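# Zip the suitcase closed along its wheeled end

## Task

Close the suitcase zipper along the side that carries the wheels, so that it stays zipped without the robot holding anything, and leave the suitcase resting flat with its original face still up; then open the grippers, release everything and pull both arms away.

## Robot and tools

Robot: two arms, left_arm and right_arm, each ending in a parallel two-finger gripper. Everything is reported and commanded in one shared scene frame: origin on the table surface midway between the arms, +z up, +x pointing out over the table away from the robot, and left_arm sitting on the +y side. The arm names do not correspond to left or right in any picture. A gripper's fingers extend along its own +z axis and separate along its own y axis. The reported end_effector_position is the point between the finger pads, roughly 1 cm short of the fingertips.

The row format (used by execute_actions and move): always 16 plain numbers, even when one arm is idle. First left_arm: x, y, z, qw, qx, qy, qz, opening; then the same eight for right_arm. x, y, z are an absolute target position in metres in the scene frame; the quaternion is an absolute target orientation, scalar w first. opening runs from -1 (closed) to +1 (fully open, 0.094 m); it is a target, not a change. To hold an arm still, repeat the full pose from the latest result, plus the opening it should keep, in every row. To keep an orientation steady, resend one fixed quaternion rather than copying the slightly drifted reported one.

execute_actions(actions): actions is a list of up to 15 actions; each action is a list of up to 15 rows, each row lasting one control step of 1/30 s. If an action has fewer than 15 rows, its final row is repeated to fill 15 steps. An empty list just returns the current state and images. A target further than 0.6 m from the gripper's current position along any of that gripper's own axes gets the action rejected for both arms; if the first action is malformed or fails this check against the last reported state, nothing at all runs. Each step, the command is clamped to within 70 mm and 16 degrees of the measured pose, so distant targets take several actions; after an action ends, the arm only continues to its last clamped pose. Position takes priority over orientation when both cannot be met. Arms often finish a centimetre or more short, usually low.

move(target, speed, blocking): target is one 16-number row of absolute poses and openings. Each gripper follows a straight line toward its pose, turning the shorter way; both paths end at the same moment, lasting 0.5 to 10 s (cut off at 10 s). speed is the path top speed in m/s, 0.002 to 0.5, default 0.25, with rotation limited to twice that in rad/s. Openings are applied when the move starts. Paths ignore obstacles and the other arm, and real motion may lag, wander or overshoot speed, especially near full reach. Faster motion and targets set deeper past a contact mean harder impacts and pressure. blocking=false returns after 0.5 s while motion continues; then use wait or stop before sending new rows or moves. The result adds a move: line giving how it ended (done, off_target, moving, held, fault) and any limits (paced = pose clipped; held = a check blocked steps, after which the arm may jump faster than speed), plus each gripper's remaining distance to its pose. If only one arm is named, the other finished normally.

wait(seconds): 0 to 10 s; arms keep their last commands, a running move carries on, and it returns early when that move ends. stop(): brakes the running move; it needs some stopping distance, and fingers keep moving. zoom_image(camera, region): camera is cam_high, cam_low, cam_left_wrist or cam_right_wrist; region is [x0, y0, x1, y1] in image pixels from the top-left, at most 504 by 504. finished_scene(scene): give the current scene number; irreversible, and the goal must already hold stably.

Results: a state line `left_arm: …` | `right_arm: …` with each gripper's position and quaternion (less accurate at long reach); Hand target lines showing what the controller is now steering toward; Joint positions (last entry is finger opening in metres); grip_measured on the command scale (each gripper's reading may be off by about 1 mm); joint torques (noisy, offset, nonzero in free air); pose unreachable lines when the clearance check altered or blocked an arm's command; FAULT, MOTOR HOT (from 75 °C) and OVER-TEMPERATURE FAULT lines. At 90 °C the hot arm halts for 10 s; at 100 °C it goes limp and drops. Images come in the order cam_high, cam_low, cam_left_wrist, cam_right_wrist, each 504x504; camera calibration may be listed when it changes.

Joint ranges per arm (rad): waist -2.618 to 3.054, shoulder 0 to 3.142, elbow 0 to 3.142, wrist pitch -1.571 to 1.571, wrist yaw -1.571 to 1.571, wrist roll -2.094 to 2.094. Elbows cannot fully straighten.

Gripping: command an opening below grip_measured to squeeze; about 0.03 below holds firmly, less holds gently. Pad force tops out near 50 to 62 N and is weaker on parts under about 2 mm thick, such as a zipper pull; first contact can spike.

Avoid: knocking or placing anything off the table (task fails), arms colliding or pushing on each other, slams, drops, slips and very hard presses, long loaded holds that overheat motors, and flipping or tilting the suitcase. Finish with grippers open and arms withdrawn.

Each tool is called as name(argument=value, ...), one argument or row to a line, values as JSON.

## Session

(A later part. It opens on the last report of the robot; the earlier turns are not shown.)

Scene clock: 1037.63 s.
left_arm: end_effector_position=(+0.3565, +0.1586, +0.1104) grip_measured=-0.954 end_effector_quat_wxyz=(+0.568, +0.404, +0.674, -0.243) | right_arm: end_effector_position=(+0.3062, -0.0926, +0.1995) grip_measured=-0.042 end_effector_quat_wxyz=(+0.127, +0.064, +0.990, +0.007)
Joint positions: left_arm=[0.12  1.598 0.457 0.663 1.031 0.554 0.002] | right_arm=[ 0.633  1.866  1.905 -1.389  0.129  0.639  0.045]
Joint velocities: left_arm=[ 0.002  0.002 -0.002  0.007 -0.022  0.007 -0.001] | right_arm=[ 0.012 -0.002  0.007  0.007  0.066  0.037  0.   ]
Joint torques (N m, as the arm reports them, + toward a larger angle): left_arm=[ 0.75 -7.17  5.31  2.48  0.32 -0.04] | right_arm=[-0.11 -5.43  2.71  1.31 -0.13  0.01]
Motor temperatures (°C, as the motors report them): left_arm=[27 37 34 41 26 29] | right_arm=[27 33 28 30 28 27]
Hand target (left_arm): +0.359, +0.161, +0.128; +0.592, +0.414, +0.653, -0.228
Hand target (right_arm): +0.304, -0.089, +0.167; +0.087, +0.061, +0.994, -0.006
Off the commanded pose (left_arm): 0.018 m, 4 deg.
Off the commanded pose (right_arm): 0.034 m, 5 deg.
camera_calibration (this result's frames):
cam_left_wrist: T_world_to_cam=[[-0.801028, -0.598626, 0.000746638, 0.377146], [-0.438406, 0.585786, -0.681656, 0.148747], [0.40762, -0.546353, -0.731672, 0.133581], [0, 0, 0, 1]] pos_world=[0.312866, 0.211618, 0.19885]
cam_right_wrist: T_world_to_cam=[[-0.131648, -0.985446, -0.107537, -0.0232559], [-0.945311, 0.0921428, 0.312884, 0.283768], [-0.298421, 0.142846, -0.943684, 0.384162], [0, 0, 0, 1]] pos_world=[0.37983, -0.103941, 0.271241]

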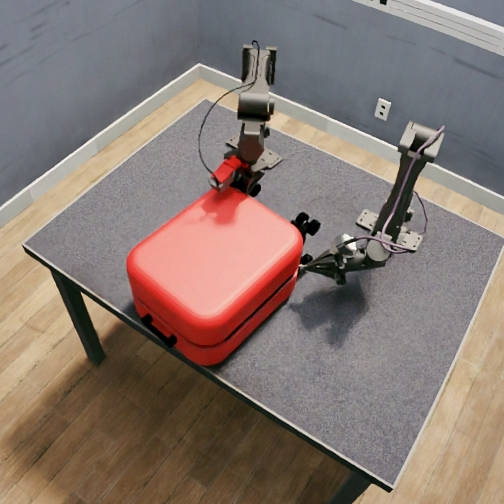

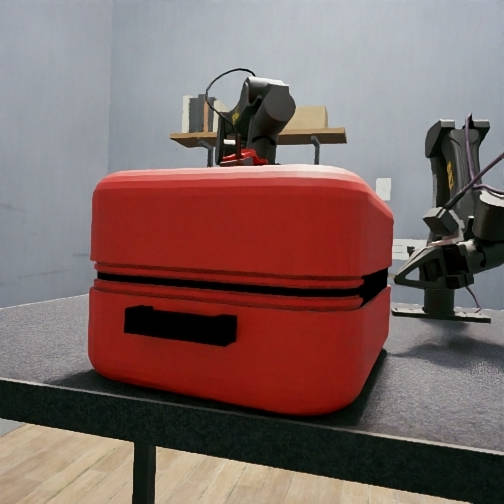

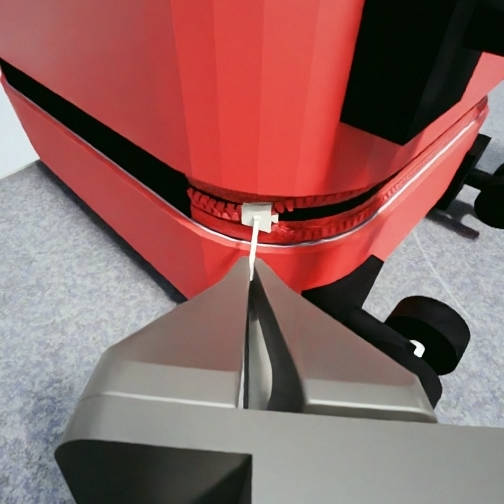

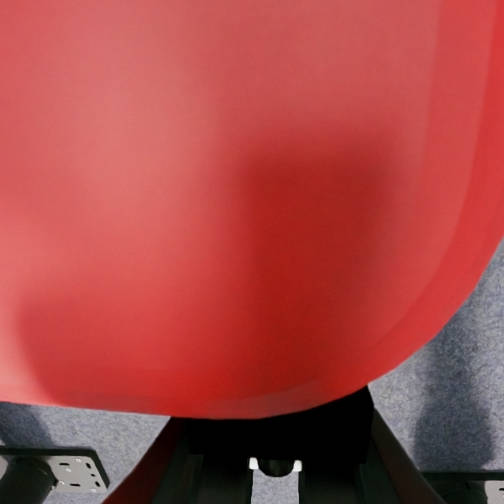

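execute_actions(
  actions=[
    [[0.3597,0.1608,0.1283,0.5935,0.4132,0.6523,-0.2280,-0.975,0.3060,-0.0885,0.1660,0.0870,0.0608,0.9943,-0.0053,-0.075],[0.3597,0.1608,0.1283,0.5935,0.4132,0.6523,-0.2280,-0.99,0.3060,-0.0885,0.1660,0.0870,0.0608,0.9943,-0.0053,-0.075],[0.3597,0.1608,0.1283,0.5935,0.4132,0.6523,-0.2280,-1,0.3060,-0.0885,0.1660,0.0870,0.0608,0.9943,-0.0053,-0.075],[0.3597,0.1608,0.1283,0.5935,0.4132,0.6523,-0.2280,-1,0.3060,-0.0885,0.1660,0.0870,0.0608,0.9943,-0.0053,-0.075],[0.3597,0.1608,0.1283,0.5935,0.4132,0.6523,-0.2280,-1,0.3060,-0.0885,0.1660,0.0870,0.0608,0.9943,-0.0053,-0.075],[0.3597,0.1608,0.1283,0.5935,0.4132,0.6523,-0.2280,-1,0.3060,-0.0885,0.1660,0.0870,0.0608,0.9943,-0.0053,-0.075],[0.3597,0.1608,0.1283,0.5935,0.4132,0.6523,-0.2280,-1,0.3060,-0.0885,0.1660,0.0870,0.0608,0.9943,-0.0053,-0.075],[0.3587,0.1602,0.1280,0.5928,0.4130,0.6524,-0.2296,-1,0.3060,-0.0885,0.1660,0.0870,0.0608,0.9943,-0.0053,-0.075],[0.3577,0.1596,0.1276,0.5921,0.4129,0.6525,-0.2313,-1,0.3060,-0.0885,0.1660,0.0870,0.0608,0.9943,-0.0053,-0.075],[0.3567,0.1590,0.1273,0.5915,0.4127,0.6525,-0.2329,-1,0.3060,-0.0885,0.1660,0.0870,0.0608,0.9943,-0.0053,-0.075],[0.3557,0.1584,0.1270,0.5908,0.4125,0.6526,-0.2345,-1,0.3060,-0.0885,0.1660,0.0870,0.0608,0.9943,-0.0053,-0.075],[0.3548,0.1578,0.1266,0.5901,0.4123,0.6527,-0.2362,-1,0.3060,-0.0885,0.1660,0.0870,0.0608,0.9943,-0.0053,-0.075],[0.3538,0.1572,0.1263,0.5894,0.4122,0.6528,-0.2378,-1,0.3060,-0.0885,0.1660,0.0870,0.0608,0.9943,-0.0053,-0.075],[0.3528,0.1566,0.1260,0.5887,0.4120,0.6529,-0.2394,-1,0.3060,-0.0885,0.1660,0.0870,0.0608,0.9943,-0.0053,-0.075],[0.3518,0.1560,0.1256,0.5881,0.4118,0.6529,-0.2411,-1,0.3060,-0.0885,0.1660,0.0870,0.0608,0.9943,-0.0053,-0.075]],
    [[0.3498,0.1548,0.1250,0.5867,0.4115,0.6531,-0.2443,-1,0.3060,-0.0885,0.1660,0.0870,0.0608,0.9943,-0.0053,-0.075],[0.3498,0.1548,0.1250,0.5867,0.4115,0.6531,-0.2443,-1,0.3060,-0.0885,0.1660,0.0870,0.0608,0.9943,-0.0053,-0.075],[0.3478,0.1536,0.1243,0.5853,0.4111,0.6533,-0.2476,-1,0.3060,-0.0885,0.1660,0.0870,0.0608,0.9943,-0.0053,-0.075],[0.3478,0.1536,0.1243,0.5853,0.4111,0.6533,-0.2476,-1,0.3060,-0.0885,0.1660,0.0870,0.0608,0.9943,-0.0053,-0.075],[0.3459,0.1524,0.1237,0.5840,0.4108,0.6534,-0.2508,-1,0.3060,-0.0885,0.1660,0.0870,0.0608,0.9943,-0.0053,-0.075],[0.3459,0.1524,0.1237,0.5840,0.4108,0.6534,-0.2508,-1,0.3060,-0.0885,0.1660,0.0870,0.0608,0.9943,-0.0053,-0.075],[0.3439,0.1512,0.1230,0.5826,0.4104,0.6536,-0.2541,-1,0.3060,-0.0885,0.1660,0.0870,0.0608,0.9943,-0.0053,-0.075],[0.3439,0.1512,0.1230,0.5826,0.4104,0.6536,-0.2541,-1,0.3060,-0.0885,0.1660,0.0870,0.0608,0.9943,-0.0053,-0.075],[0.3419,0.1500,0.1223,0.5813,0.4101,0.6537,-0.2574,-1,0.3060,-0.0885,0.1660,0.0870,0.0608,0.9943,-0.0053,-0.075],[0.3419,0.1500,0.1223,0.5813,0.4101,0.6537,-0.2574,-1,0.3060,-0.0885,0.1660,0.0870,0.0608,0.9943,-0.0053,-0.075],[0.3399,0.1488,0.1217,0.5799,0.4098,0.6539,-0.2606,-1,0.3060,-0.0885,0.1660,0.0870,0.0608,0.9943,-0.0053,-0.075],[0.3399,0.1488,0.1217,0.5799,0.4098,0.6539,-0.2606,-1,0.3060,-0.0885,0.1660,0.0870,0.0608,0.9943,-0.0053,-0.075],[0.3380,0.1476,0.1210,0.5785,0.4094,0.6541,-0.2639,-1,0.3060,-0.0885,0.1660,0.0870,0.0608,0.9943,-0.0053,-0.075],[0.3380,0.1476,0.1210,0.5785,0.4094,0.6541,-0.2639,-1,0.3060,-0.0885,0.1660,0.0870,0.0608,0.9943,-0.0053,-0.075],[0.3365,0.1467,0.1205,0.5775,0.4091,0.6542,-0.2664,-1,0.3060,-0.0885,0.1660,0.0870,0.0608,0.9943,-0.0053,-0.075]],
    [[0.3350,0.1458,0.1200,0.5765,0.4089,0.6543,-0.2688,-1,0.3060,-0.0885,0.1660,0.0870,0.0608,0.9943,-0.0053,-0.075]],
  ],
)

Scene clock: 1091.10 s.
left_arm: end_effector_position=(+0.3517, +0.1588, +0.1100) grip_measured=-0.971 end_effector_quat_wxyz=(+0.572, +0.389, +0.680, -0.241) | right_arm: end_effector_position=(+0.3062, -0.0926, +0.1995) grip_measured=-0.042 end_effector_quat_wxyz=(+0.127, +0.064, +0.990, +0.007)
Joint positions: left_arm=[0.116 1.58  0.412 0.726 1.006 0.502 0.001] | right_arm=[ 0.633  1.866  1.905 -1.389  0.129  0.639  0.045]
Joint velocities: left_arm=[-0.002  0.002 -0.007  0.007  0.095  0.051  0.   ] | right_arm=[-0.017 -0.007  0.017 -0.022  0.007 -0.037  0.   ]
Joint torques (N m, as the arm reports them, + toward a larger angle): left_arm=[-1.14 -7.15  3.29  2.16  0.91 -0.03] | right_arm=[-0.11 -5.42  2.7   1.31 -0.13  0.02]
Motor temperatures (°C, as the motors report them): left_arm=[27 37 34 42 26 29] | right_arm=[27 33 28 30 28 27]
Hand target (left_arm): +0.336, +0.146, +0.119; +0.576, +0.409, +0.655, -0.269
Hand target (right_arm): +0.304, -0.089, +0.167; +0.087, +0.061, +0.994, -0.006
Off the commanded pose (left_arm): 0.023 m, 5 deg.
Off the commanded pose (right_arm): 0.034 m, 5 deg.
camera_calibration (this result's frames):
cam_left_wrist: T_world_to_cam=[[-0.782841, -0.62205, 0.0146323, 0.369174], [-0.459872, 0.562581, -0.687037, 0.158051], [0.41914, -0.54457, -0.726475, 0.130431], [0, 0, 0, 1]] pos_world=[0.307019, 0.211757, 0.19794]
cam_right_wrist: T_world_to_cam=[[-0.131648, -0.985446, -0.107537, -0.0232559], [-0.945311, 0.0921428, 0.312884, 0.283768], [-0.298421, 0.142846, -0.943684, 0.384162], [0, 0, 0, 1]] pos_world=[0.37983, -0.103941, 0.271241]

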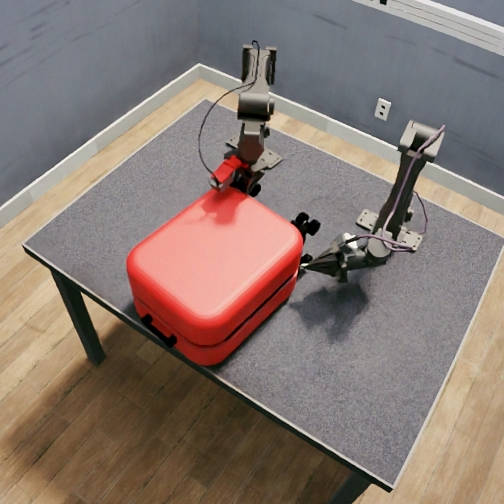

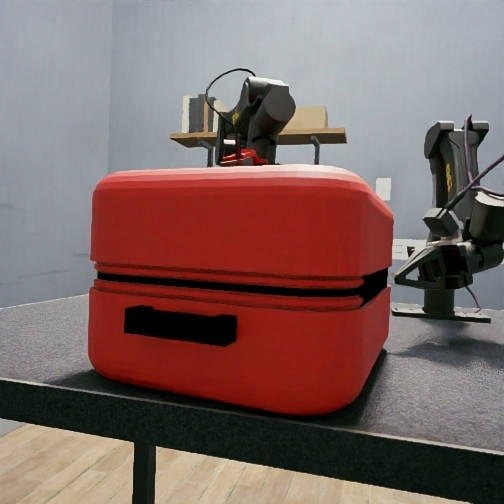

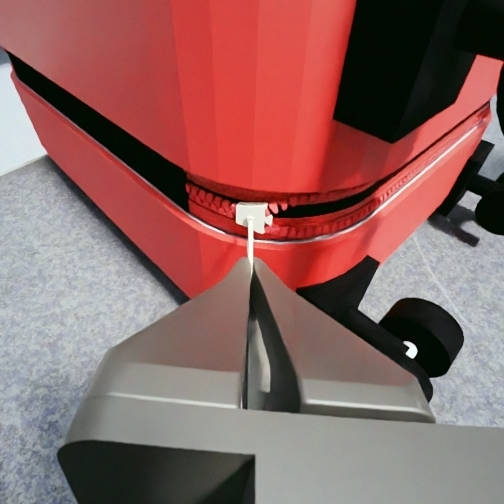

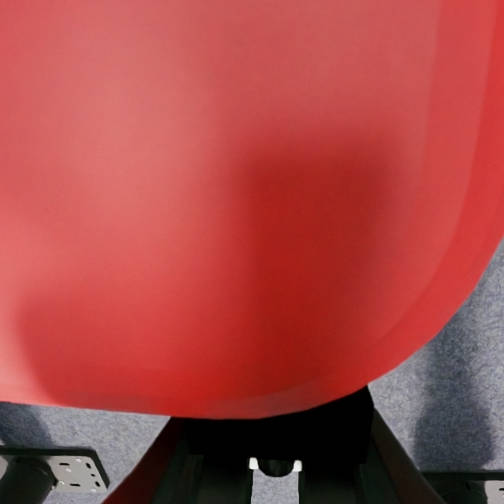

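execute_actions(
  actions=[
    [[0.3339,0.1450,0.1198,0.5762,0.4096,0.6539,-0.2694,-1,0.3060,-0.0885,0.1660,0.0870,0.0608,0.9943,-0.0053,-0.075],[0.3339,0.1450,0.1198,0.5762,0.4096,0.6539,-0.2694,-1,0.3060,-0.0885,0.1660,0.0870,0.0608,0.9943,-0.0053,-0.075],[0.3328,0.1441,0.1195,0.5759,0.4103,0.6534,-0.2701,-1,0.3060,-0.0885,0.1660,0.0870,0.0608,0.9943,-0.0053,-0.075],[0.3328,0.1441,0.1195,0.5759,0.4103,0.6534,-0.2701,-1,0.3060,-0.0885,0.1660,0.0870,0.0608,0.9943,-0.0053,-0.075],[0.3316,0.1433,0.1193,0.5756,0.4110,0.6530,-0.2707,-1,0.3060,-0.0885,0.1660,0.0870,0.0608,0.9943,-0.0053,-0.075],[0.3316,0.1433,0.1193,0.5756,0.4110,0.6530,-0.2707,-1,0.3060,-0.0885,0.1660,0.0870,0.0608,0.9943,-0.0053,-0.075],[0.3305,0.1424,0.1190,0.5753,0.4118,0.6526,-0.2713,-1,0.3060,-0.0885,0.1660,0.0870,0.0608,0.9943,-0.0053,-0.075],[0.3305,0.1424,0.1190,0.5753,0.4118,0.6526,-0.2713,-1,0.3060,-0.0885,0.1660,0.0870,0.0608,0.9943,-0.0053,-0.075],[0.3294,0.1416,0.1188,0.5750,0.4125,0.6521,-0.2719,-1,0.3060,-0.0885,0.1660,0.0870,0.0608,0.9943,-0.0053,-0.075],[0.3294,0.1416,0.1188,0.5750,0.4125,0.6521,-0.2719,-1,0.3060,-0.0885,0.1660,0.0870,0.0608,0.9943,-0.0053,-0.075],[0.3283,0.1407,0.1185,0.5747,0.4132,0.6517,-0.2726,-1,0.3060,-0.0885,0.1660,0.0870,0.0608,0.9943,-0.0053,-0.075],[0.3283,0.1407,0.1185,0.5747,0.4132,0.6517,-0.2726,-1,0.3060,-0.0885,0.1660,0.0870,0.0608,0.9943,-0.0053,-0.075],[0.3271,0.1399,0.1183,0.5744,0.4139,0.6512,-0.2732,-1,0.3060,-0.0885,0.1660,0.0870,0.0608,0.9943,-0.0053,-0.075],[0.3271,0.1399,0.1183,0.5744,0.4139,0.6512,-0.2732,-1,0.3060,-0.0885,0.1660,0.0870,0.0608,0.9943,-0.0053,-0.075],[0.3260,0.1390,0.1180,0.5741,0.4146,0.6508,-0.2738,-1,0.3060,-0.0885,0.1660,0.0870,0.0608,0.9943,-0.0053,-0.075]],
    [[0.3260,0.1390,0.1180,0.5741,0.4146,0.6508,-0.2738,-1,0.3060,-0.0885,0.1660,0.0870,0.0608,0.9943,-0.0053,-0.075]],
  ],
)

Scene clock: 1107.37 s.
left_arm: end_effector_position=(+0.3493, +0.1578, +0.1098) grip_measured=-0.971 end_effector_quat_wxyz=(+0.577, +0.389, +0.680, -0.231) | right_arm: end_effector_position=(+0.3059, -0.0925, +0.1995) grip_measured=-0.042 end_effector_quat_wxyz=(+0.126, +0.063, +0.990, +0.007)
Joint positions: left_arm=[0.106 1.566 0.388 0.755 0.981 0.497 0.001] | right_arm=[ 0.633  1.866  1.905 -1.39   0.127  0.637  0.045]
Joint velocities: left_arm=[-0.002  0.017 -0.012 -0.037 -0.007  0.037  0.001] | right_arm=[-0.012 -0.002 -0.022 -0.007  0.007  0.007 -0.   ]
Joint torques (N m, as the arm reports them, + toward a larger angle): left_arm=[-1.76 -6.78  2.8   2.08  1.11 -0.01] | right_arm=[-0.11 -5.44  2.68  1.32 -0.12  0.04]
Motor temperatures (°C, as the motors report them): left_arm=[27 37 34 41 27 29] | right_arm=[27 33 28 30 28 27]
Hand target (left_arm): +0.327, +0.140, +0.117; +0.574, +0.414, +0.651, -0.274
Hand target (right_arm): +0.304, -0.090, +0.167; +0.087, +0.061, +0.994, -0.006
Off the commanded pose (left_arm): 0.031 m, 7 deg.
Off the commanded pose (right_arm): 0.034 m, 5 deg.
camera_calibration (this result's frames):
cam_left_wrist: T_world_to_cam=[[-0.774288, -0.632829, -0.00214209, 0.367231], [-0.458127, 0.562862, -0.687972, 0.156899], [0.436575, -0.531708, -0.725734, 0.122596], [0, 0, 0, 1]] pos_world=[0.3027, 0.209267, 0.197701]
cam_right_wrist: T_world_to_cam=[[-0.128924, -0.985801, -0.107586, -0.0240148], [-0.945133, 0.0893108, 0.31424, 0.282919], [-0.300169, 0.142196, -0.943228, 0.384368], [0, 0, 0, 1]] pos_world=[0.379676, -0.103597, 0.271059]

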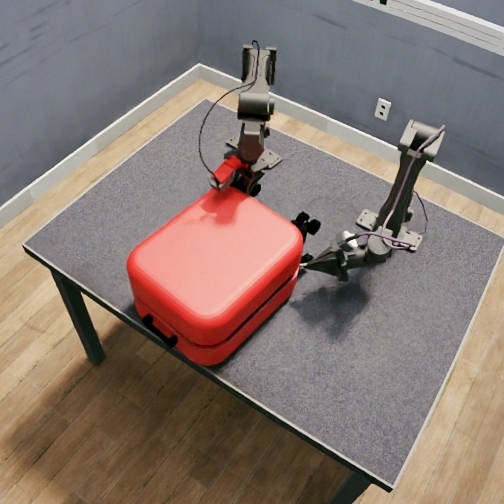

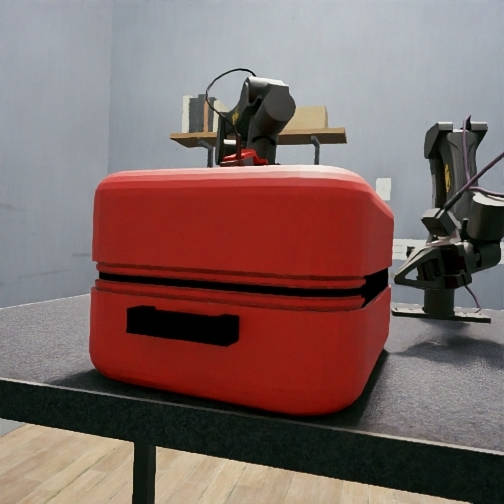

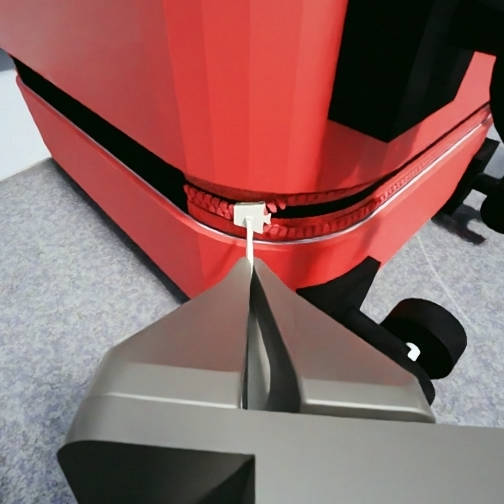

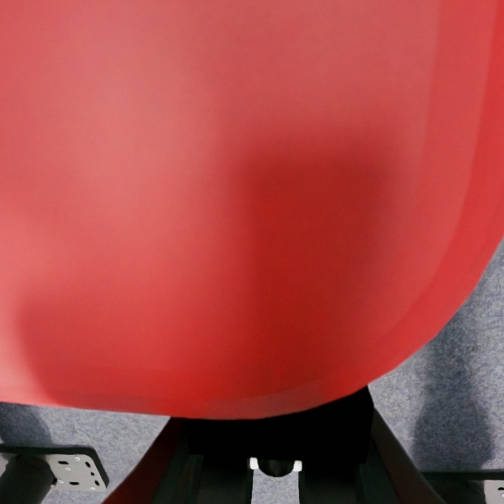

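execute_actions(
  actions=[
    [[0.3260,0.1382,0.1180,0.5737,0.4157,0.6501,-0.2748,-1,0.3060,-0.0885,0.1650,0.0870,0.0608,0.9943,-0.0053,-0.075],[0.3260,0.1382,0.1180,0.5737,0.4157,0.6501,-0.2748,-1,0.3060,-0.0885,0.1640,0.0870,0.0608,0.9943,-0.0053,-0.075],[0.3260,0.1374,0.1180,0.5732,0.4168,0.6493,-0.2758,-1,0.3060,-0.0885,0.1630,0.0870,0.0608,0.9943,-0.0053,-0.075],[0.3260,0.1374,0.1180,0.5732,0.4168,0.6493,-0.2758,-1,0.3060,-0.0885,0.1620,0.0870,0.0608,0.9943,-0.0053,-0.075],[0.3260,0.1366,0.1180,0.5727,0.4180,0.6486,-0.2768,-1,0.3060,-0.0885,0.1610,0.0870,0.0608,0.9943,-0.0053,-0.075],[0.3260,0.1366,0.1180,0.5727,0.4180,0.6486,-0.2768,-1,0.3060,-0.0885,0.1600,0.0870,0.0608,0.9943,-0.0053,-0.075],[0.3260,0.1358,0.1180,0.5722,0.4191,0.6478,-0.2778,-1,0.3060,-0.0885,0.1590,0.0870,0.0608,0.9943,-0.0053,-0.075],[0.3260,0.1358,0.1180,0.5722,0.4191,0.6478,-0.2778,-1,0.3060,-0.0885,0.1580,0.0870,0.0608,0.9943,-0.0053,-0.075],[0.3260,0.1350,0.1180,0.5717,0.4202,0.6471,-0.2788,-1,0.3060,-0.0885,0.1570,0.0870,0.0608,0.9943,-0.0053,-0.075],[0.3260,0.1350,0.1180,0.5717,0.4202,0.6471,-0.2788,-1,0.3060,-0.0885,0.1570,0.0870,0.0608,0.9943,-0.0053,-0.075],[0.3260,0.1342,0.1180,0.5712,0.4213,0.6463,-0.2798,-1,0.3060,-0.0885,0.1570,0.0870,0.0608,0.9943,-0.0053,-0.075],[0.3260,0.1342,0.1180,0.5712,0.4213,0.6463,-0.2798,-1,0.3060,-0.0885,0.1570,0.0870,0.0608,0.9943,-0.0053,-0.075],[0.3260,0.1334,0.1180,0.5707,0.4224,0.6456,-0.2808,-1,0.3060,-0.0885,0.1570,0.0870,0.0608,0.9943,-0.0053,-0.075],[0.3260,0.1334,0.1180,0.5707,0.4224,0.6456,-0.2808,-1,0.3060,-0.0885,0.1570,0.0870,0.0608,0.9943,-0.0053,-0.075],[0.3260,0.1326,0.1180,0.5702,0.4236,0.6448,-0.2818,-1,0.3060,-0.0885,0.1570,0.0870,0.0608,0.9943,-0.0053,-0.075]],
    [[0.3255,0.1318,0.1180,0.5695,0.4253,0.6437,-0.2833,-1,0.3060,-0.0885,0.1570,0.0870,0.0608,0.9943,-0.0053,-0.075],[0.3255,0.1318,0.1180,0.5695,0.4253,0.6437,-0.2833,-1,0.3060,-0.0885,0.1570,0.0870,0.0608,0.9943,-0.0053,-0.075],[0.3250,0.1310,0.1180,0.5687,0.4270,0.6426,-0.2848,-1,0.3060,-0.0885,0.1570,0.0870,0.0608,0.9943,-0.0053,-0.075],[0.3250,0.1310,0.1180,0.5687,0.4270,0.6426,-0.2848,-1,0.3060,-0.0885,0.1570,0.0870,0.0608,0.9943,-0.0053,-0.075],[0.3245,0.1301,0.1180,0.5680,0.4286,0.6415,-0.2863,-1,0.3060,-0.0885,0.1570,0.0870,0.0608,0.9943,-0.0053,-0.075],[0.3245,0.1301,0.1180,0.5680,0.4286,0.6415,-0.2863,-1,0.3060,-0.0885,0.1570,0.0870,0.0608,0.9943,-0.0053,-0.075],[0.3240,0.1293,0.1180,0.5672,0.4303,0.6404,-0.2878,-1,0.3060,-0.0885,0.1570,0.0870,0.0608,0.9943,-0.0053,-0.075],[0.3240,0.1293,0.1180,0.5672,0.4303,0.6404,-0.2878,-1,0.3060,-0.0885,0.1570,0.0870,0.0608,0.9943,-0.0053,-0.075],[0.3235,0.1285,0.1180,0.5665,0.4320,0.6392,-0.2893,-1,0.3060,-0.0885,0.1570,0.0870,0.0608,0.9943,-0.0053,-0.075],[0.3235,0.1285,0.1180,0.5665,0.4320,0.6392,-0.2893,-1,0.3060,-0.0885,0.1570,0.0870,0.0608,0.9943,-0.0053,-0.075],[0.3230,0.1277,0.1180,0.5657,0.4337,0.6381,-0.2908,-1,0.3060,-0.0885,0.1570,0.0870,0.0608,0.9943,-0.0053,-0.075],[0.3230,0.1277,0.1180,0.5657,0.4337,0.6381,-0.2908,-1,0.3060,-0.0885,0.1570,0.0870,0.0608,0.9943,-0.0053,-0.075],[0.3225,0.1268,0.1180,0.5650,0.4353,0.6370,-0.2922,-1,0.3060,-0.0885,0.1570,0.0870,0.0608,0.9943,-0.0053,-0.075],[0.3225,0.1268,0.1180,0.5650,0.4353,0.6370,-0.2922,-1,0.3060,-0.0885,0.1570,0.0870,0.0608,0.9943,-0.0053,-0.075],[0.3220,0.1260,0.1180,0.5642,0.4370,0.6359,-0.2937,-1,0.3060,-0.0885,0.1570,0.0870,0.0608,0.9943,-0.0053,-0.075]],
  ],
)

Scene clock: 1168.73 s.
left_arm: end_effector_position=(+0.3484, +0.1549, +0.1097) grip_measured=-0.971 end_effector_quat_wxyz=(+0.576, +0.393, +0.678, -0.232) | right_arm: end_effector_position=(+0.3058, -0.0931, +0.1985) grip_measured=-0.042 end_effector_quat_wxyz=(+0.131, +0.061, +0.989, +0.008)
Joint positions: left_arm=[0.098 1.566 0.388 0.755 0.981 0.499 0.001] | right_arm=[ 0.633  1.852  1.88  -1.369  0.13   0.632  0.045]
Joint velocities: left_arm=[ 0.012 -0.002  0.002  0.007 -0.007  0.037  0.   ] | right_arm=[ 0.007  0.017 -0.017  0.037 -0.007 -0.125 -0.001]
Joint torques (N m, as the arm reports them, + toward a larger angle): left_arm=[-3.13 -5.7   4.72  1.77  1.5   0.14] | right_arm=[-0.08 -4.89  1.05  1.51 -0.14  0.1 ]
Motor temperatures (°C, as the motors report them): left_arm=[27 36 33 39 28 29] | right_arm=[27 33 28 30 28 27]
Hand target (left_arm): +0.323, +0.129, +0.117; +0.566, +0.434, +0.637, -0.293
Hand target (right_arm): +0.304, -0.090, +0.158; +0.087, +0.062, +0.994, -0.007
Off the commanded pose (left_arm): 0.040 m, 10 deg.
Off the commanded pose (right_arm): 0.042 m, 5 deg.
camera_calibration (this result's frames):
cam_left_wrist: T_world_to_cam=[[-0.779749, -0.626072, -0.0049086, 0.365844], [-0.451834, 0.568134, -0.687801, 0.154997], [0.433402, -0.534094, -0.725883, 0.122886], [0, 0, 0, 1]] pos_world=[0.302041, 0.206619, 0.197603]
cam_right_wrist: T_world_to_cam=[[-0.12377, -0.986199, -0.109966, -0.0259097], [-0.94861, 0.0850661, 0.3048, 0.285768], [-0.291239, 0.14204, -0.946047, 0.381362], [0, 0, 0, 1]] pos_world=[0.378942, -0.10403, 0.270835]

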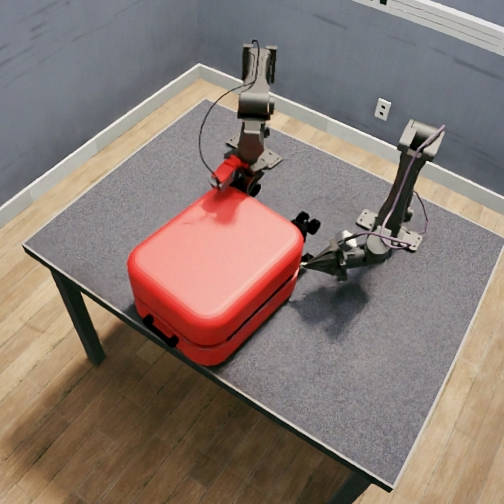

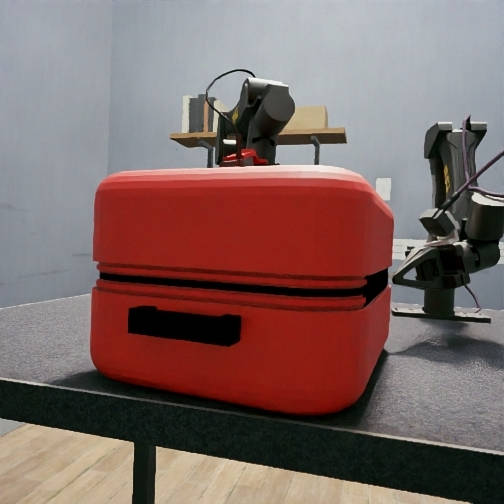

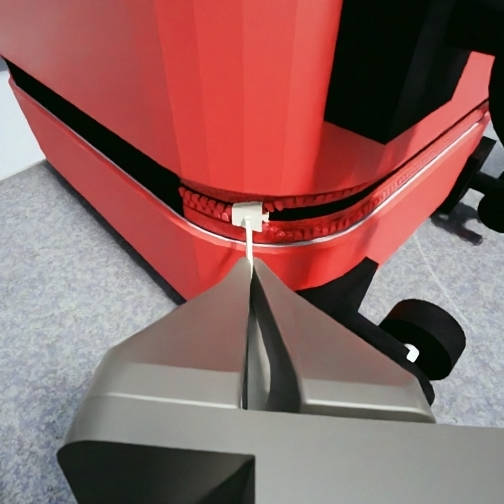

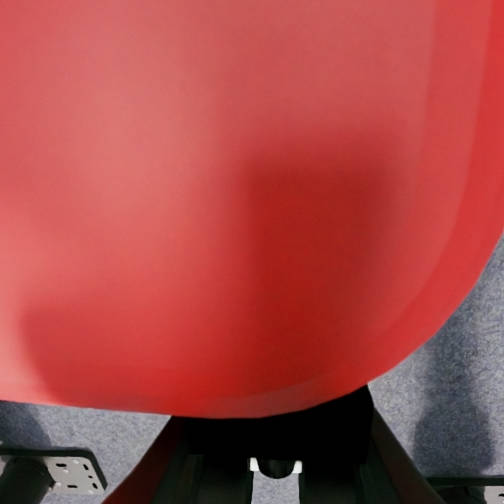

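execute_actions(
  actions=[
    [[0.3208,0.1258,0.1180,0.5642,0.4370,0.6359,-0.2937,-1,0.3060,-0.0885,0.1570,0.0870,0.0608,0.9943,-0.0053,-0.075],[0.3208,0.1258,0.1180,0.5642,0.4370,0.6359,-0.2937,-1,0.3060,-0.0885,0.1570,0.0870,0.0608,0.9943,-0.0053,-0.075],[0.3195,0.1255,0.1180,0.5642,0.4370,0.6359,-0.2937,-1,0.3060,-0.0885,0.1570,0.0870,0.0608,0.9943,-0.0053,-0.075],[0.3195,0.1255,0.1180,0.5642,0.4370,0.6359,-0.2937,-1,0.3060,-0.0885,0.1570,0.0870,0.0608,0.9943,-0.0053,-0.075],[0.3183,0.1253,0.1180,0.5642,0.4370,0.6359,-0.2937,-1,0.3060,-0.0885,0.1570,0.0870,0.0608,0.9943,-0.0053,-0.075],[0.3183,0.1253,0.1180,0.5642,0.4370,0.6359,-0.2937,-1,0.3060,-0.0885,0.1570,0.0870,0.0608,0.9943,-0.0053,-0.075],[0.3170,0.1250,0.1180,0.5642,0.4370,0.6359,-0.2937,-1,0.3060,-0.0885,0.1570,0.0870,0.0608,0.9943,-0.0053,-0.075],[0.3170,0.1250,0.1180,0.5642,0.4370,0.6359,-0.2937,-1,0.3060,-0.0885,0.1570,0.0870,0.0608,0.9943,-0.0053,-0.075],[0.3158,0.1248,0.1180,0.5642,0.4370,0.6359,-0.2937,-1,0.3060,-0.0885,0.1570,0.0870,0.0608,0.9943,-0.0053,-0.075],[0.3158,0.1248,0.1180,0.5642,0.4370,0.6359,-0.2937,-1,0.3060,-0.0885,0.1570,0.0870,0.0608,0.9943,-0.0053,-0.075],[0.3145,0.1245,0.1180,0.5642,0.4370,0.6359,-0.2937,-1,0.3060,-0.0885,0.1570,0.0870,0.0608,0.9943,-0.0053,-0.075],[0.3145,0.1245,0.1180,0.5642,0.4370,0.6359,-0.2937,-1,0.3060,-0.0885,0.1570,0.0870,0.0608,0.9943,-0.0053,-0.075],[0.3133,0.1243,0.1180,0.5642,0.4370,0.6359,-0.2937,-1,0.3060,-0.0885,0.1570,0.0870,0.0608,0.9943,-0.0053,-0.075],[0.3133,0.1243,0.1180,0.5642,0.4370,0.6359,-0.2937,-1,0.3060,-0.0885,0.1570,0.0870,0.0608,0.9943,-0.0053,-0.075],[0.3120,0.1240,0.1180,0.5642,0.4370,0.6359,-0.2937,-1,0.3060,-0.0885,0.1570,0.0870,0.0608,0.9943,-0.0053,-0.075]],
    [[0.3120,0.1240,0.1180,0.5642,0.4370,0.6359,-0.2937,-1,0.3060,-0.0885,0.1570,0.0870,0.0608,0.9943,-0.0053,-0.075]],
  ],
)

Scene clock: 1184.80 s.
left_arm: end_effector_position=(+0.3461, +0.1535, +0.1101) grip_measured=-0.971 end_effector_quat_wxyz=(+0.577, +0.395, +0.678, -0.229) | right_arm: end_effector_position=(+0.3060, -0.0934, +0.1985) grip_measured=-0.042 end_effector_quat_wxyz=(+0.131, +0.060, +0.990, +0.007)
Joint positions: left_arm=[0.091 1.551 0.377 0.755 0.971 0.503 0.001] | right_arm=[ 0.633  1.852  1.88  -1.369  0.132  0.629  0.045]
Joint velocities: left_arm=[ 0.002 -0.017 -0.012  0.051 -0.037 -0.022 -0.001] | right_arm=[ 0.007  0.002  0.002  0.007  0.037 -0.081 -0.001]
Joint torques (N m, as the arm reports them, + toward a larger angle): left_arm=[-3.03 -6.79  2.86  1.86  1.52  0.12] | right_arm=[-0.09 -4.89  1.06  1.51 -0.16  0.13]
Motor temperatures (°C, as the motors report them): left_arm=[27 36 33 39 29 29] | right_arm=[27 33 28 30 28 27]
Hand target (left_arm): +0.315, +0.127, +0.116; +0.566, +0.435, +0.637, -0.293
Hand target (right_arm): +0.304, -0.090, +0.158; +0.087, +0.062, +0.994, -0.007
Off the commanded pose (left_arm): 0.046 m, 10 deg.
Off the commanded pose (right_arm): 0.042 m, 5 deg.
camera_calibration (this result's frames):
cam_left_wrist: T_world_to_cam=[[-0.778638, -0.627331, -0.0133718, 0.363948], [-0.449013, 0.571944, -0.686489, 0.153262], [0.438304, -0.528522, -0.727017, 0.120978], [0, 0, 0, 1]] pos_world=[0.299175, 0.204598, 0.198032]
cam_right_wrist: T_world_to_cam=[[-0.121488, -0.986689, -0.108102, -0.0272382], [-0.949024, 0.0835523, 0.303927, 0.286057], [-0.290849, 0.139515, -0.946542, 0.381209], [0, 0, 0, 1]] pos_world=[0.379041, -0.103961, 0.270946]

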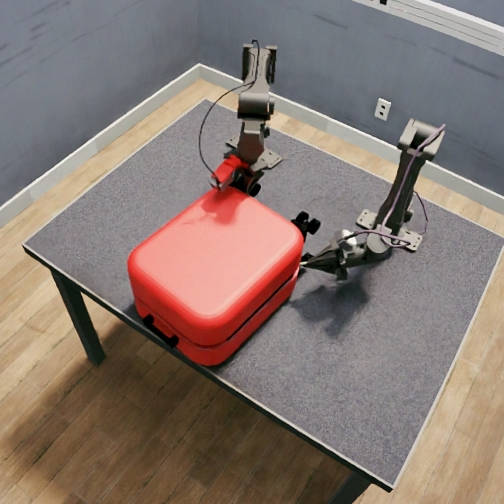

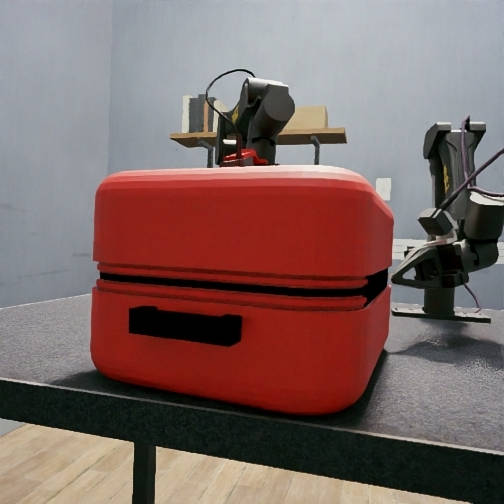

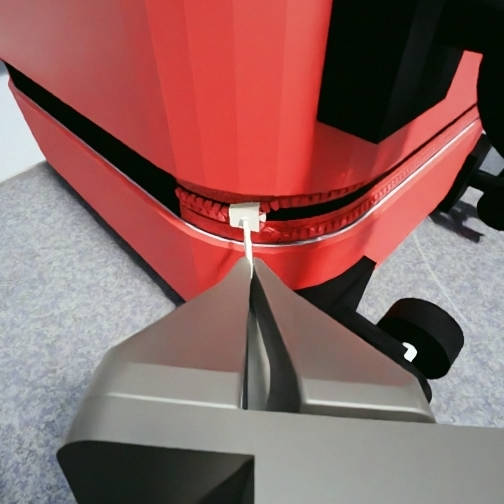

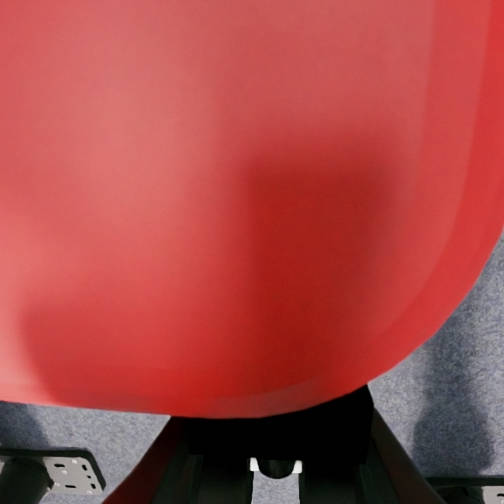

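zoom_image(
  camera="cam_left_wrist",
  region=[160, 150, 330, 290],
)

Region (160, 150, 330, 290) of cam_left_wrist's 504x504 image, scaled by 2.965, with more detail than that image has; it fills the top 415 rows of this view, and the rest is white.

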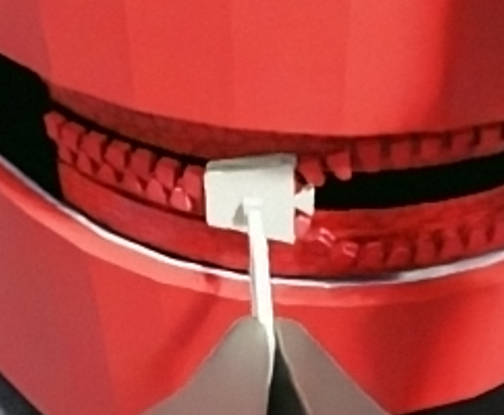

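execute_actions(
  actions=[
    [[0.3111,0.1234,0.1180,0.5642,0.4370,0.6359,-0.2937,-1,0.3060,-0.0885,0.1570,0.0870,0.0608,0.9943,-0.0053,-0.075],[0.3111,0.1234,0.1180,0.5642,0.4370,0.6359,-0.2937,-1,0.3060,-0.0885,0.1570,0.0870,0.0608,0.9943,-0.0053,-0.075],[0.3102,0.1228,0.1180,0.5642,0.4370,0.6359,-0.2937,-1,0.3060,-0.0885,0.1570,0.0870,0.0608,0.9943,-0.0053,-0.075],[0.3102,0.1228,0.1180,0.5642,0.4370,0.6359,-0.2937,-1,0.3060,-0.0885,0.1570,0.0870,0.0608,0.9943,-0.0053,-0.075],[0.3094,0.1221,0.1180,0.5642,0.4370,0.6359,-0.2937,-1,0.3060,-0.0885,0.1570,0.0870,0.0608,0.9943,-0.0053,-0.075],[0.3094,0.1221,0.1180,0.5642,0.4370,0.6359,-0.2937,-1,0.3060,-0.0885,0.1570,0.0870,0.0608,0.9943,-0.0053,-0.075],[0.3085,0.1215,0.1180,0.5642,0.4370,0.6359,-0.2937,-1,0.3060,-0.0885,0.1570,0.0870,0.0608,0.9943,-0.0053,-0.075],[0.3085,0.1215,0.1180,0.5642,0.4370,0.6359,-0.2937,-1,0.3060,-0.0885,0.1570,0.0870,0.0608,0.9943,-0.0053,-0.075],[0.3076,0.1209,0.1180,0.5642,0.4370,0.6359,-0.2937,-1,0.3060,-0.0885,0.1570,0.0870,0.0608,0.9943,-0.0053,-0.075],[0.3076,0.1209,0.1180,0.5642,0.4370,0.6359,-0.2937,-1,0.3060,-0.0885,0.1570,0.0870,0.0608,0.9943,-0.0053,-0.075],[0.3068,0.1203,0.1180,0.5642,0.4370,0.6359,-0.2937,-1,0.3060,-0.0885,0.1570,0.0870,0.0608,0.9943,-0.0053,-0.075],[0.3068,0.1203,0.1180,0.5642,0.4370,0.6359,-0.2937,-1,0.3060,-0.0885,0.1570,0.0870,0.0608,0.9943,-0.0053,-0.075],[0.3059,0.1196,0.1180,0.5642,0.4370,0.6359,-0.2937,-1,0.3060,-0.0885,0.1570,0.0870,0.0608,0.9943,-0.0053,-0.075],[0.3059,0.1196,0.1180,0.5642,0.4370,0.6359,-0.2937,-1,0.3060,-0.0885,0.1570,0.0870,0.0608,0.9943,-0.0053,-0.075],[0.3050,0.1190,0.1180,0.5642,0.4370,0.6359,-0.2937,-1,0.3060,-0.0885,0.1570,0.0870,0.0608,0.9943,-0.0053,-0.075]],
    [[0.3050,0.1190,0.1180,0.5642,0.4370,0.6359,-0.2937,-1,0.3060,-0.0885,0.1570,0.0870,0.0608,0.9943,-0.0053,-0.075]],
  ],
)

Scene clock: 1203.80 s.
left_arm: end_effector_position=(+0.3424, +0.1513, +0.1099) grip_measured=-0.971 end_effector_quat_wxyz=(+0.578, +0.395, +0.680, -0.219) | right_arm: end_effector_position=(+0.3059, -0.0935, +0.1985) grip_measured=-0.042 end_effector_quat_wxyz=(+0.131, +0.058, +0.990, +0.007)
Joint positions: left_arm=[0.075 1.522 0.354 0.756 0.938 0.503 0.001] | right_arm=[ 0.633  1.852  1.88  -1.37   0.132  0.627  0.045]
Joint velocities: left_arm=[ 0.007  0.017  0.007  0.007  0.037 -0.007  0.001] | right_arm=[-0.002 -0.002 -0.022 -0.095 -0.051  0.022 -0.002]
Joint torques (N m, as the arm reports them, + toward a larger angle): left_arm=[-3.2  -6.42  2.46  1.97  1.66  0.01] | right_arm=[-0.1  -4.87  1.07  1.52 -0.16  0.16]
Motor temperatures (°C, as the motors report them): left_arm=[27 36 33 38 30 29] | right_arm=[27 33 28 30 28 27]
Hand target (left_arm): +0.308, +0.122, +0.116; +0.565, +0.435, +0.638, -0.292
Hand target (right_arm): +0.304, -0.090, +0.158; +0.087, +0.061, +0.994, -0.007
Off the commanded pose (left_arm): 0.050 m, 11 deg.
Off the commanded pose (right_arm): 0.042 m, 5 deg.
camera_calibration (this result's frames):
cam_left_wrist: T_world_to_cam=[[-0.76969, -0.637854, -0.0268198, 0.359721], [-0.452997, 0.575263, -0.681077, 0.153051], [0.449856, -0.512069, -0.73172, 0.115385], [0, 0, 0, 1]] pos_world=[0.294299, 0.200489, 0.198317]
cam_right_wrist: T_world_to_cam=[[-0.119474, -0.987088, -0.106694, -0.0283359], [-0.949205, 0.0820545, 0.303772, 0.286003], [-0.291095, 0.137568, -0.946752, 0.381159], [0, 0, 0, 1]] pos_world=[0.379044, -0.103873, 0.27096]

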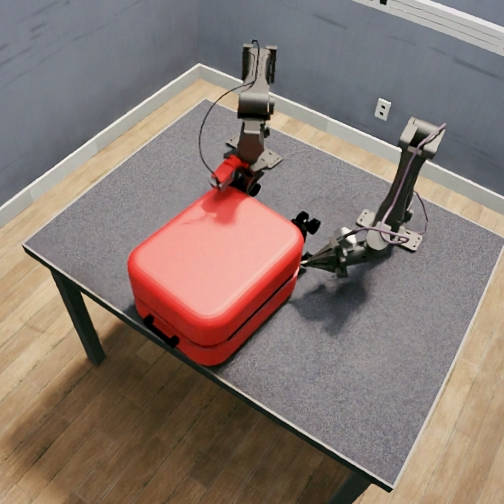

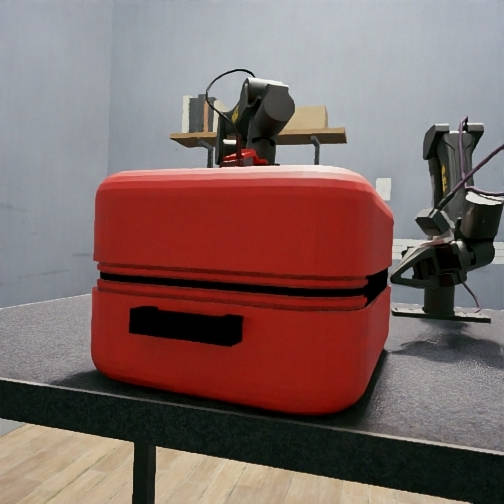

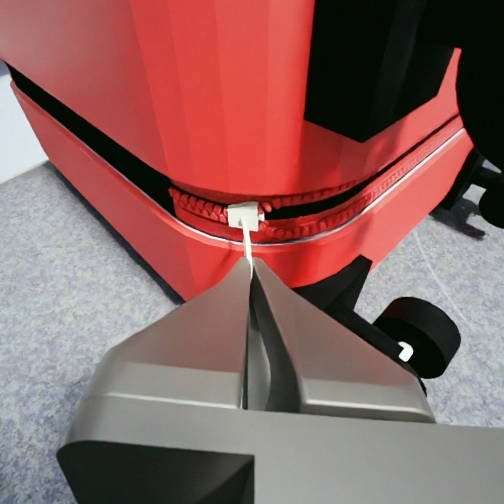

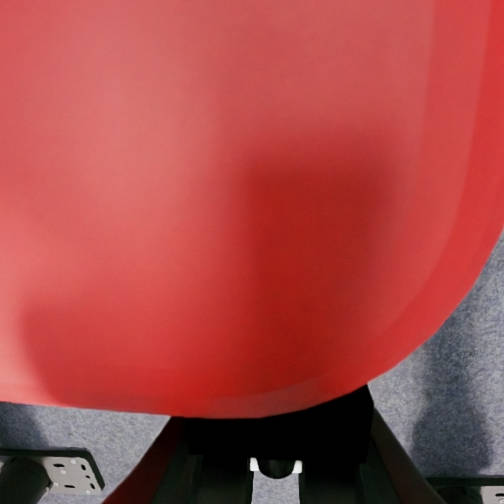

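execute_actions(
  actions=[
    [[0.3045,0.1184,0.1180,0.5653,0.4338,0.6375,-0.2925,-1,0.3060,-0.0885,0.1570,0.0870,0.0608,0.9943,-0.0053,-0.075],[0.3045,0.1184,0.1180,0.5653,0.4338,0.6375,-0.2925,-1,0.3060,-0.0885,0.1570,0.0870,0.0608,0.9943,-0.0053,-0.075],[0.3040,0.1178,0.1180,0.5663,0.4306,0.6391,-0.2913,-1,0.3060,-0.0885,0.1570,0.0870,0.0608,0.9943,-0.0053,-0.075],[0.3040,0.1178,0.1180,0.5663,0.4306,0.6391,-0.2913,-1,0.3060,-0.0885,0.1570,0.0870,0.0608,0.9943,-0.0053,-0.075],[0.3035,0.1171,0.1180,0.5674,0.4274,0.6407,-0.2900,-1,0.3060,-0.0885,0.1570,0.0870,0.0608,0.9943,-0.0053,-0.075],[0.3035,0.1171,0.1180,0.5674,0.4274,0.6407,-0.2900,-1,0.3060,-0.0885,0.1570,0.0870,0.0608,0.9943,-0.0053,-0.075],[0.3030,0.1165,0.1180,0.5685,0.4242,0.6424,-0.2888,-1,0.3060,-0.0885,0.1570,0.0870,0.0608,0.9943,-0.0053,-0.075],[0.3030,0.1165,0.1180,0.5685,0.4242,0.6424,-0.2888,-1,0.3060,-0.0885,0.1570,0.0870,0.0608,0.9943,-0.0053,-0.075],[0.3025,0.1159,0.1180,0.5695,0.4210,0.6440,-0.2876,-1,0.3060,-0.0885,0.1570,0.0870,0.0608,0.9943,-0.0053,-0.075],[0.3025,0.1159,0.1180,0.5695,0.4210,0.6440,-0.2876,-1,0.3060,-0.0885,0.1570,0.0870,0.0608,0.9943,-0.0053,-0.075],[0.3020,0.1153,0.1180,0.5706,0.4178,0.6456,-0.2864,-1,0.3060,-0.0885,0.1570,0.0870,0.0608,0.9943,-0.0053,-0.075],[0.3020,0.1153,0.1180,0.5706,0.4178,0.6456,-0.2864,-1,0.3060,-0.0885,0.1570,0.0870,0.0608,0.9943,-0.0053,-0.075],[0.3015,0.1146,0.1180,0.5717,0.4146,0.6472,-0.2852,-1,0.3060,-0.0885,0.1570,0.0870,0.0608,0.9943,-0.0053,-0.075],[0.3015,0.1146,0.1180,0.5717,0.4146,0.6472,-0.2852,-1,0.3060,-0.0885,0.1570,0.0870,0.0608,0.9943,-0.0053,-0.075],[0.3010,0.1140,0.1180,0.5728,0.4115,0.6488,-0.2840,-1,0.3060,-0.0885,0.1570,0.0870,0.0608,0.9943,-0.0053,-0.075]],
    [[0.3005,0.1134,0.1180,0.5738,0.4083,0.6504,-0.2827,-1,0.3060,-0.0885,0.1570,0.0870,0.0608,0.9943,-0.0053,-0.075],[0.3005,0.1134,0.1180,0.5738,0.4083,0.6504,-0.2827,-1,0.3060,-0.0885,0.1570,0.0870,0.0608,0.9943,-0.0053,-0.075],[0.3000,0.1128,0.1180,0.5749,0.4051,0.6520,-0.2815,-1,0.3060,-0.0885,0.1570,0.0870,0.0608,0.9943,-0.0053,-0.075],[0.3000,0.1128,0.1180,0.5749,0.4051,0.6520,-0.2815,-1,0.3060,-0.0885,0.1570,0.0870,0.0608,0.9943,-0.0053,-0.075],[0.2995,0.1121,0.1180,0.5760,0.4019,0.6536,-0.2803,-1,0.3060,-0.0885,0.1570,0.0870,0.0608,0.9943,-0.0053,-0.075],[0.2995,0.1121,0.1180,0.5760,0.4019,0.6536,-0.2803,-1,0.3060,-0.0885,0.1570,0.0870,0.0608,0.9943,-0.0053,-0.075],[0.2990,0.1115,0.1180,0.5770,0.3987,0.6553,-0.2791,-1,0.3060,-0.0885,0.1570,0.0870,0.0608,0.9943,-0.0053,-0.075],[0.2990,0.1115,0.1180,0.5770,0.3987,0.6553,-0.2791,-1,0.3060,-0.0885,0.1570,0.0870,0.0608,0.9943,-0.0053,-0.075],[0.2985,0.1109,0.1180,0.5781,0.3955,0.6569,-0.2779,-1,0.3060,-0.0885,0.1570,0.0870,0.0608,0.9943,-0.0053,-0.075],[0.2985,0.1109,0.1180,0.5781,0.3955,0.6569,-0.2779,-1,0.3060,-0.0885,0.1570,0.0870,0.0608,0.9943,-0.0053,-0.075],[0.2980,0.1103,0.1180,0.5792,0.3923,0.6585,-0.2766,-1,0.3060,-0.0885,0.1570,0.0870,0.0608,0.9943,-0.0053,-0.075],[0.2980,0.1103,0.1180,0.5792,0.3923,0.6585,-0.2766,-1,0.3060,-0.0885,0.1570,0.0870,0.0608,0.9943,-0.0053,-0.075],[0.2975,0.1096,0.1180,0.5802,0.3891,0.6601,-0.2754,-1,0.3060,-0.0885,0.1570,0.0870,0.0608,0.9943,-0.0053,-0.075],[0.2975,0.1096,0.1180,0.5802,0.3891,0.6601,-0.2754,-1,0.3060,-0.0885,0.1570,0.0870,0.0608,0.9943,-0.0053,-0.075],[0.2970,0.1090,0.1180,0.5813,0.3859,0.6617,-0.2742,-1,0.3060,-0.0885,0.1570,0.0870,0.0608,0.9943,-0.0053,-0.075]],
    [[0.2970,0.1090,0.1180,0.5813,0.3859,0.6617,-0.2742,-1,0.3060,-0.0885,0.1570,0.0870,0.0608,0.9943,-0.0053,-0.075]],
  ],
)

Scene clock: 1260.00 s.
left_arm: end_effector_position=(+0.3276, +0.1384, +0.1093) grip_measured=-0.971 end_effector_quat_wxyz=(+0.589, +0.339, +0.702, -0.213) | right_arm: end_effector_position=(+0.3059, -0.0935, +0.1985) grip_measured=-0.042 end_effector_quat_wxyz=(+0.131, +0.058, +0.990, +0.007)
Joint positions: left_arm=[-0.029  1.463  0.221  0.94   0.761  0.315  0.001] | right_arm=[ 0.633  1.852  1.88  -1.37   0.132  0.627  0.045]
Joint velocities: left_arm=[-0.007 -0.012  0.002 -0.007  0.007  0.037 -0.001] | right_arm=[ 0.002  0.007  0.002 -0.022  0.037  0.037  0.   ]
Joint torques (N m, as the arm reports them, + toward a larger angle): left_arm=[-3.1  -5.45  2.63  2.3   1.41  0.03] | right_arm=[-0.09 -4.88  1.08  1.51 -0.16  0.15]
Motor temperatures (°C, as the motors report them): left_arm=[27 36 32 38 32 29] | right_arm=[27 33 28 30 28 27]
Hand target (left_arm): +0.299, +0.111, +0.116; +0.581, +0.386, +0.663, -0.273
Hand target (right_arm): +0.304, -0.090, +0.158; +0.087, +0.062, +0.994, -0.007
Off the commanded pose (left_arm): 0.043 m, 10 deg.
Off the commanded pose (right_arm): 0.042 m, 5 deg.
camera_calibration (this result's frames):
cam_left_wrist: T_world_to_cam=[[-0.69899, -0.714362, 0.0331613, 0.320876], [-0.528805, 0.485097, -0.696453, 0.192311], [0.481433, -0.504349, -0.716836, 0.101916], [0, 0, 0, 1]] pos_world=[0.276918, 0.187334, 0.196352]
cam_right_wrist: T_world_to_cam=[[-0.119474, -0.987088, -0.106694, -0.0283359], [-0.949205, 0.0820545, 0.303772, 0.286003], [-0.291095, 0.137568, -0.946752, 0.381159], [0, 0, 0, 1]] pos_world=[0.379044, -0.103873, 0.27096]

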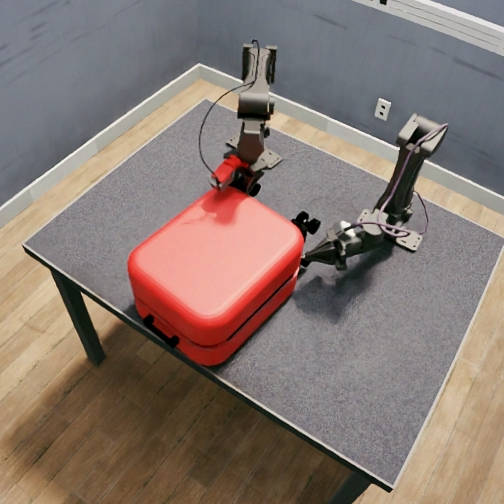

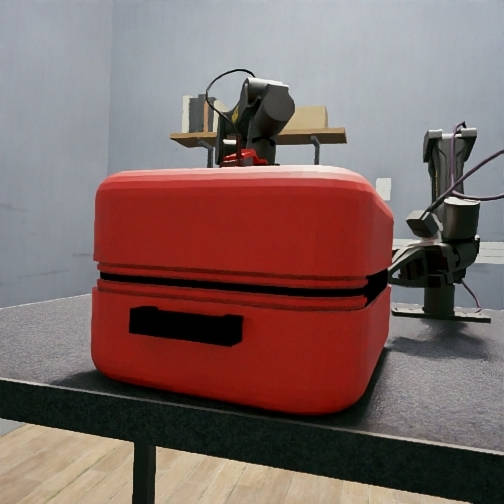

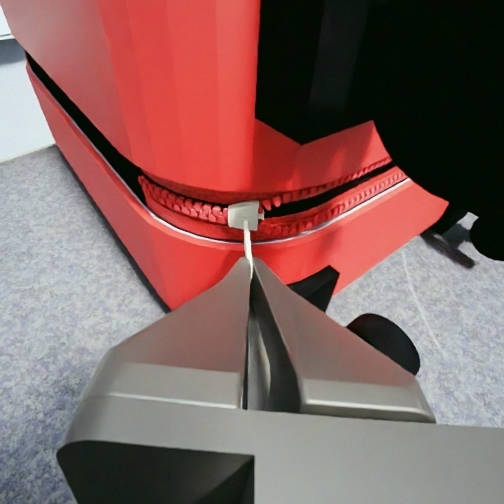

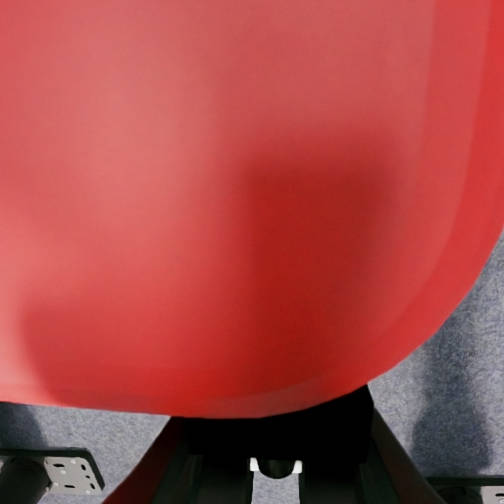

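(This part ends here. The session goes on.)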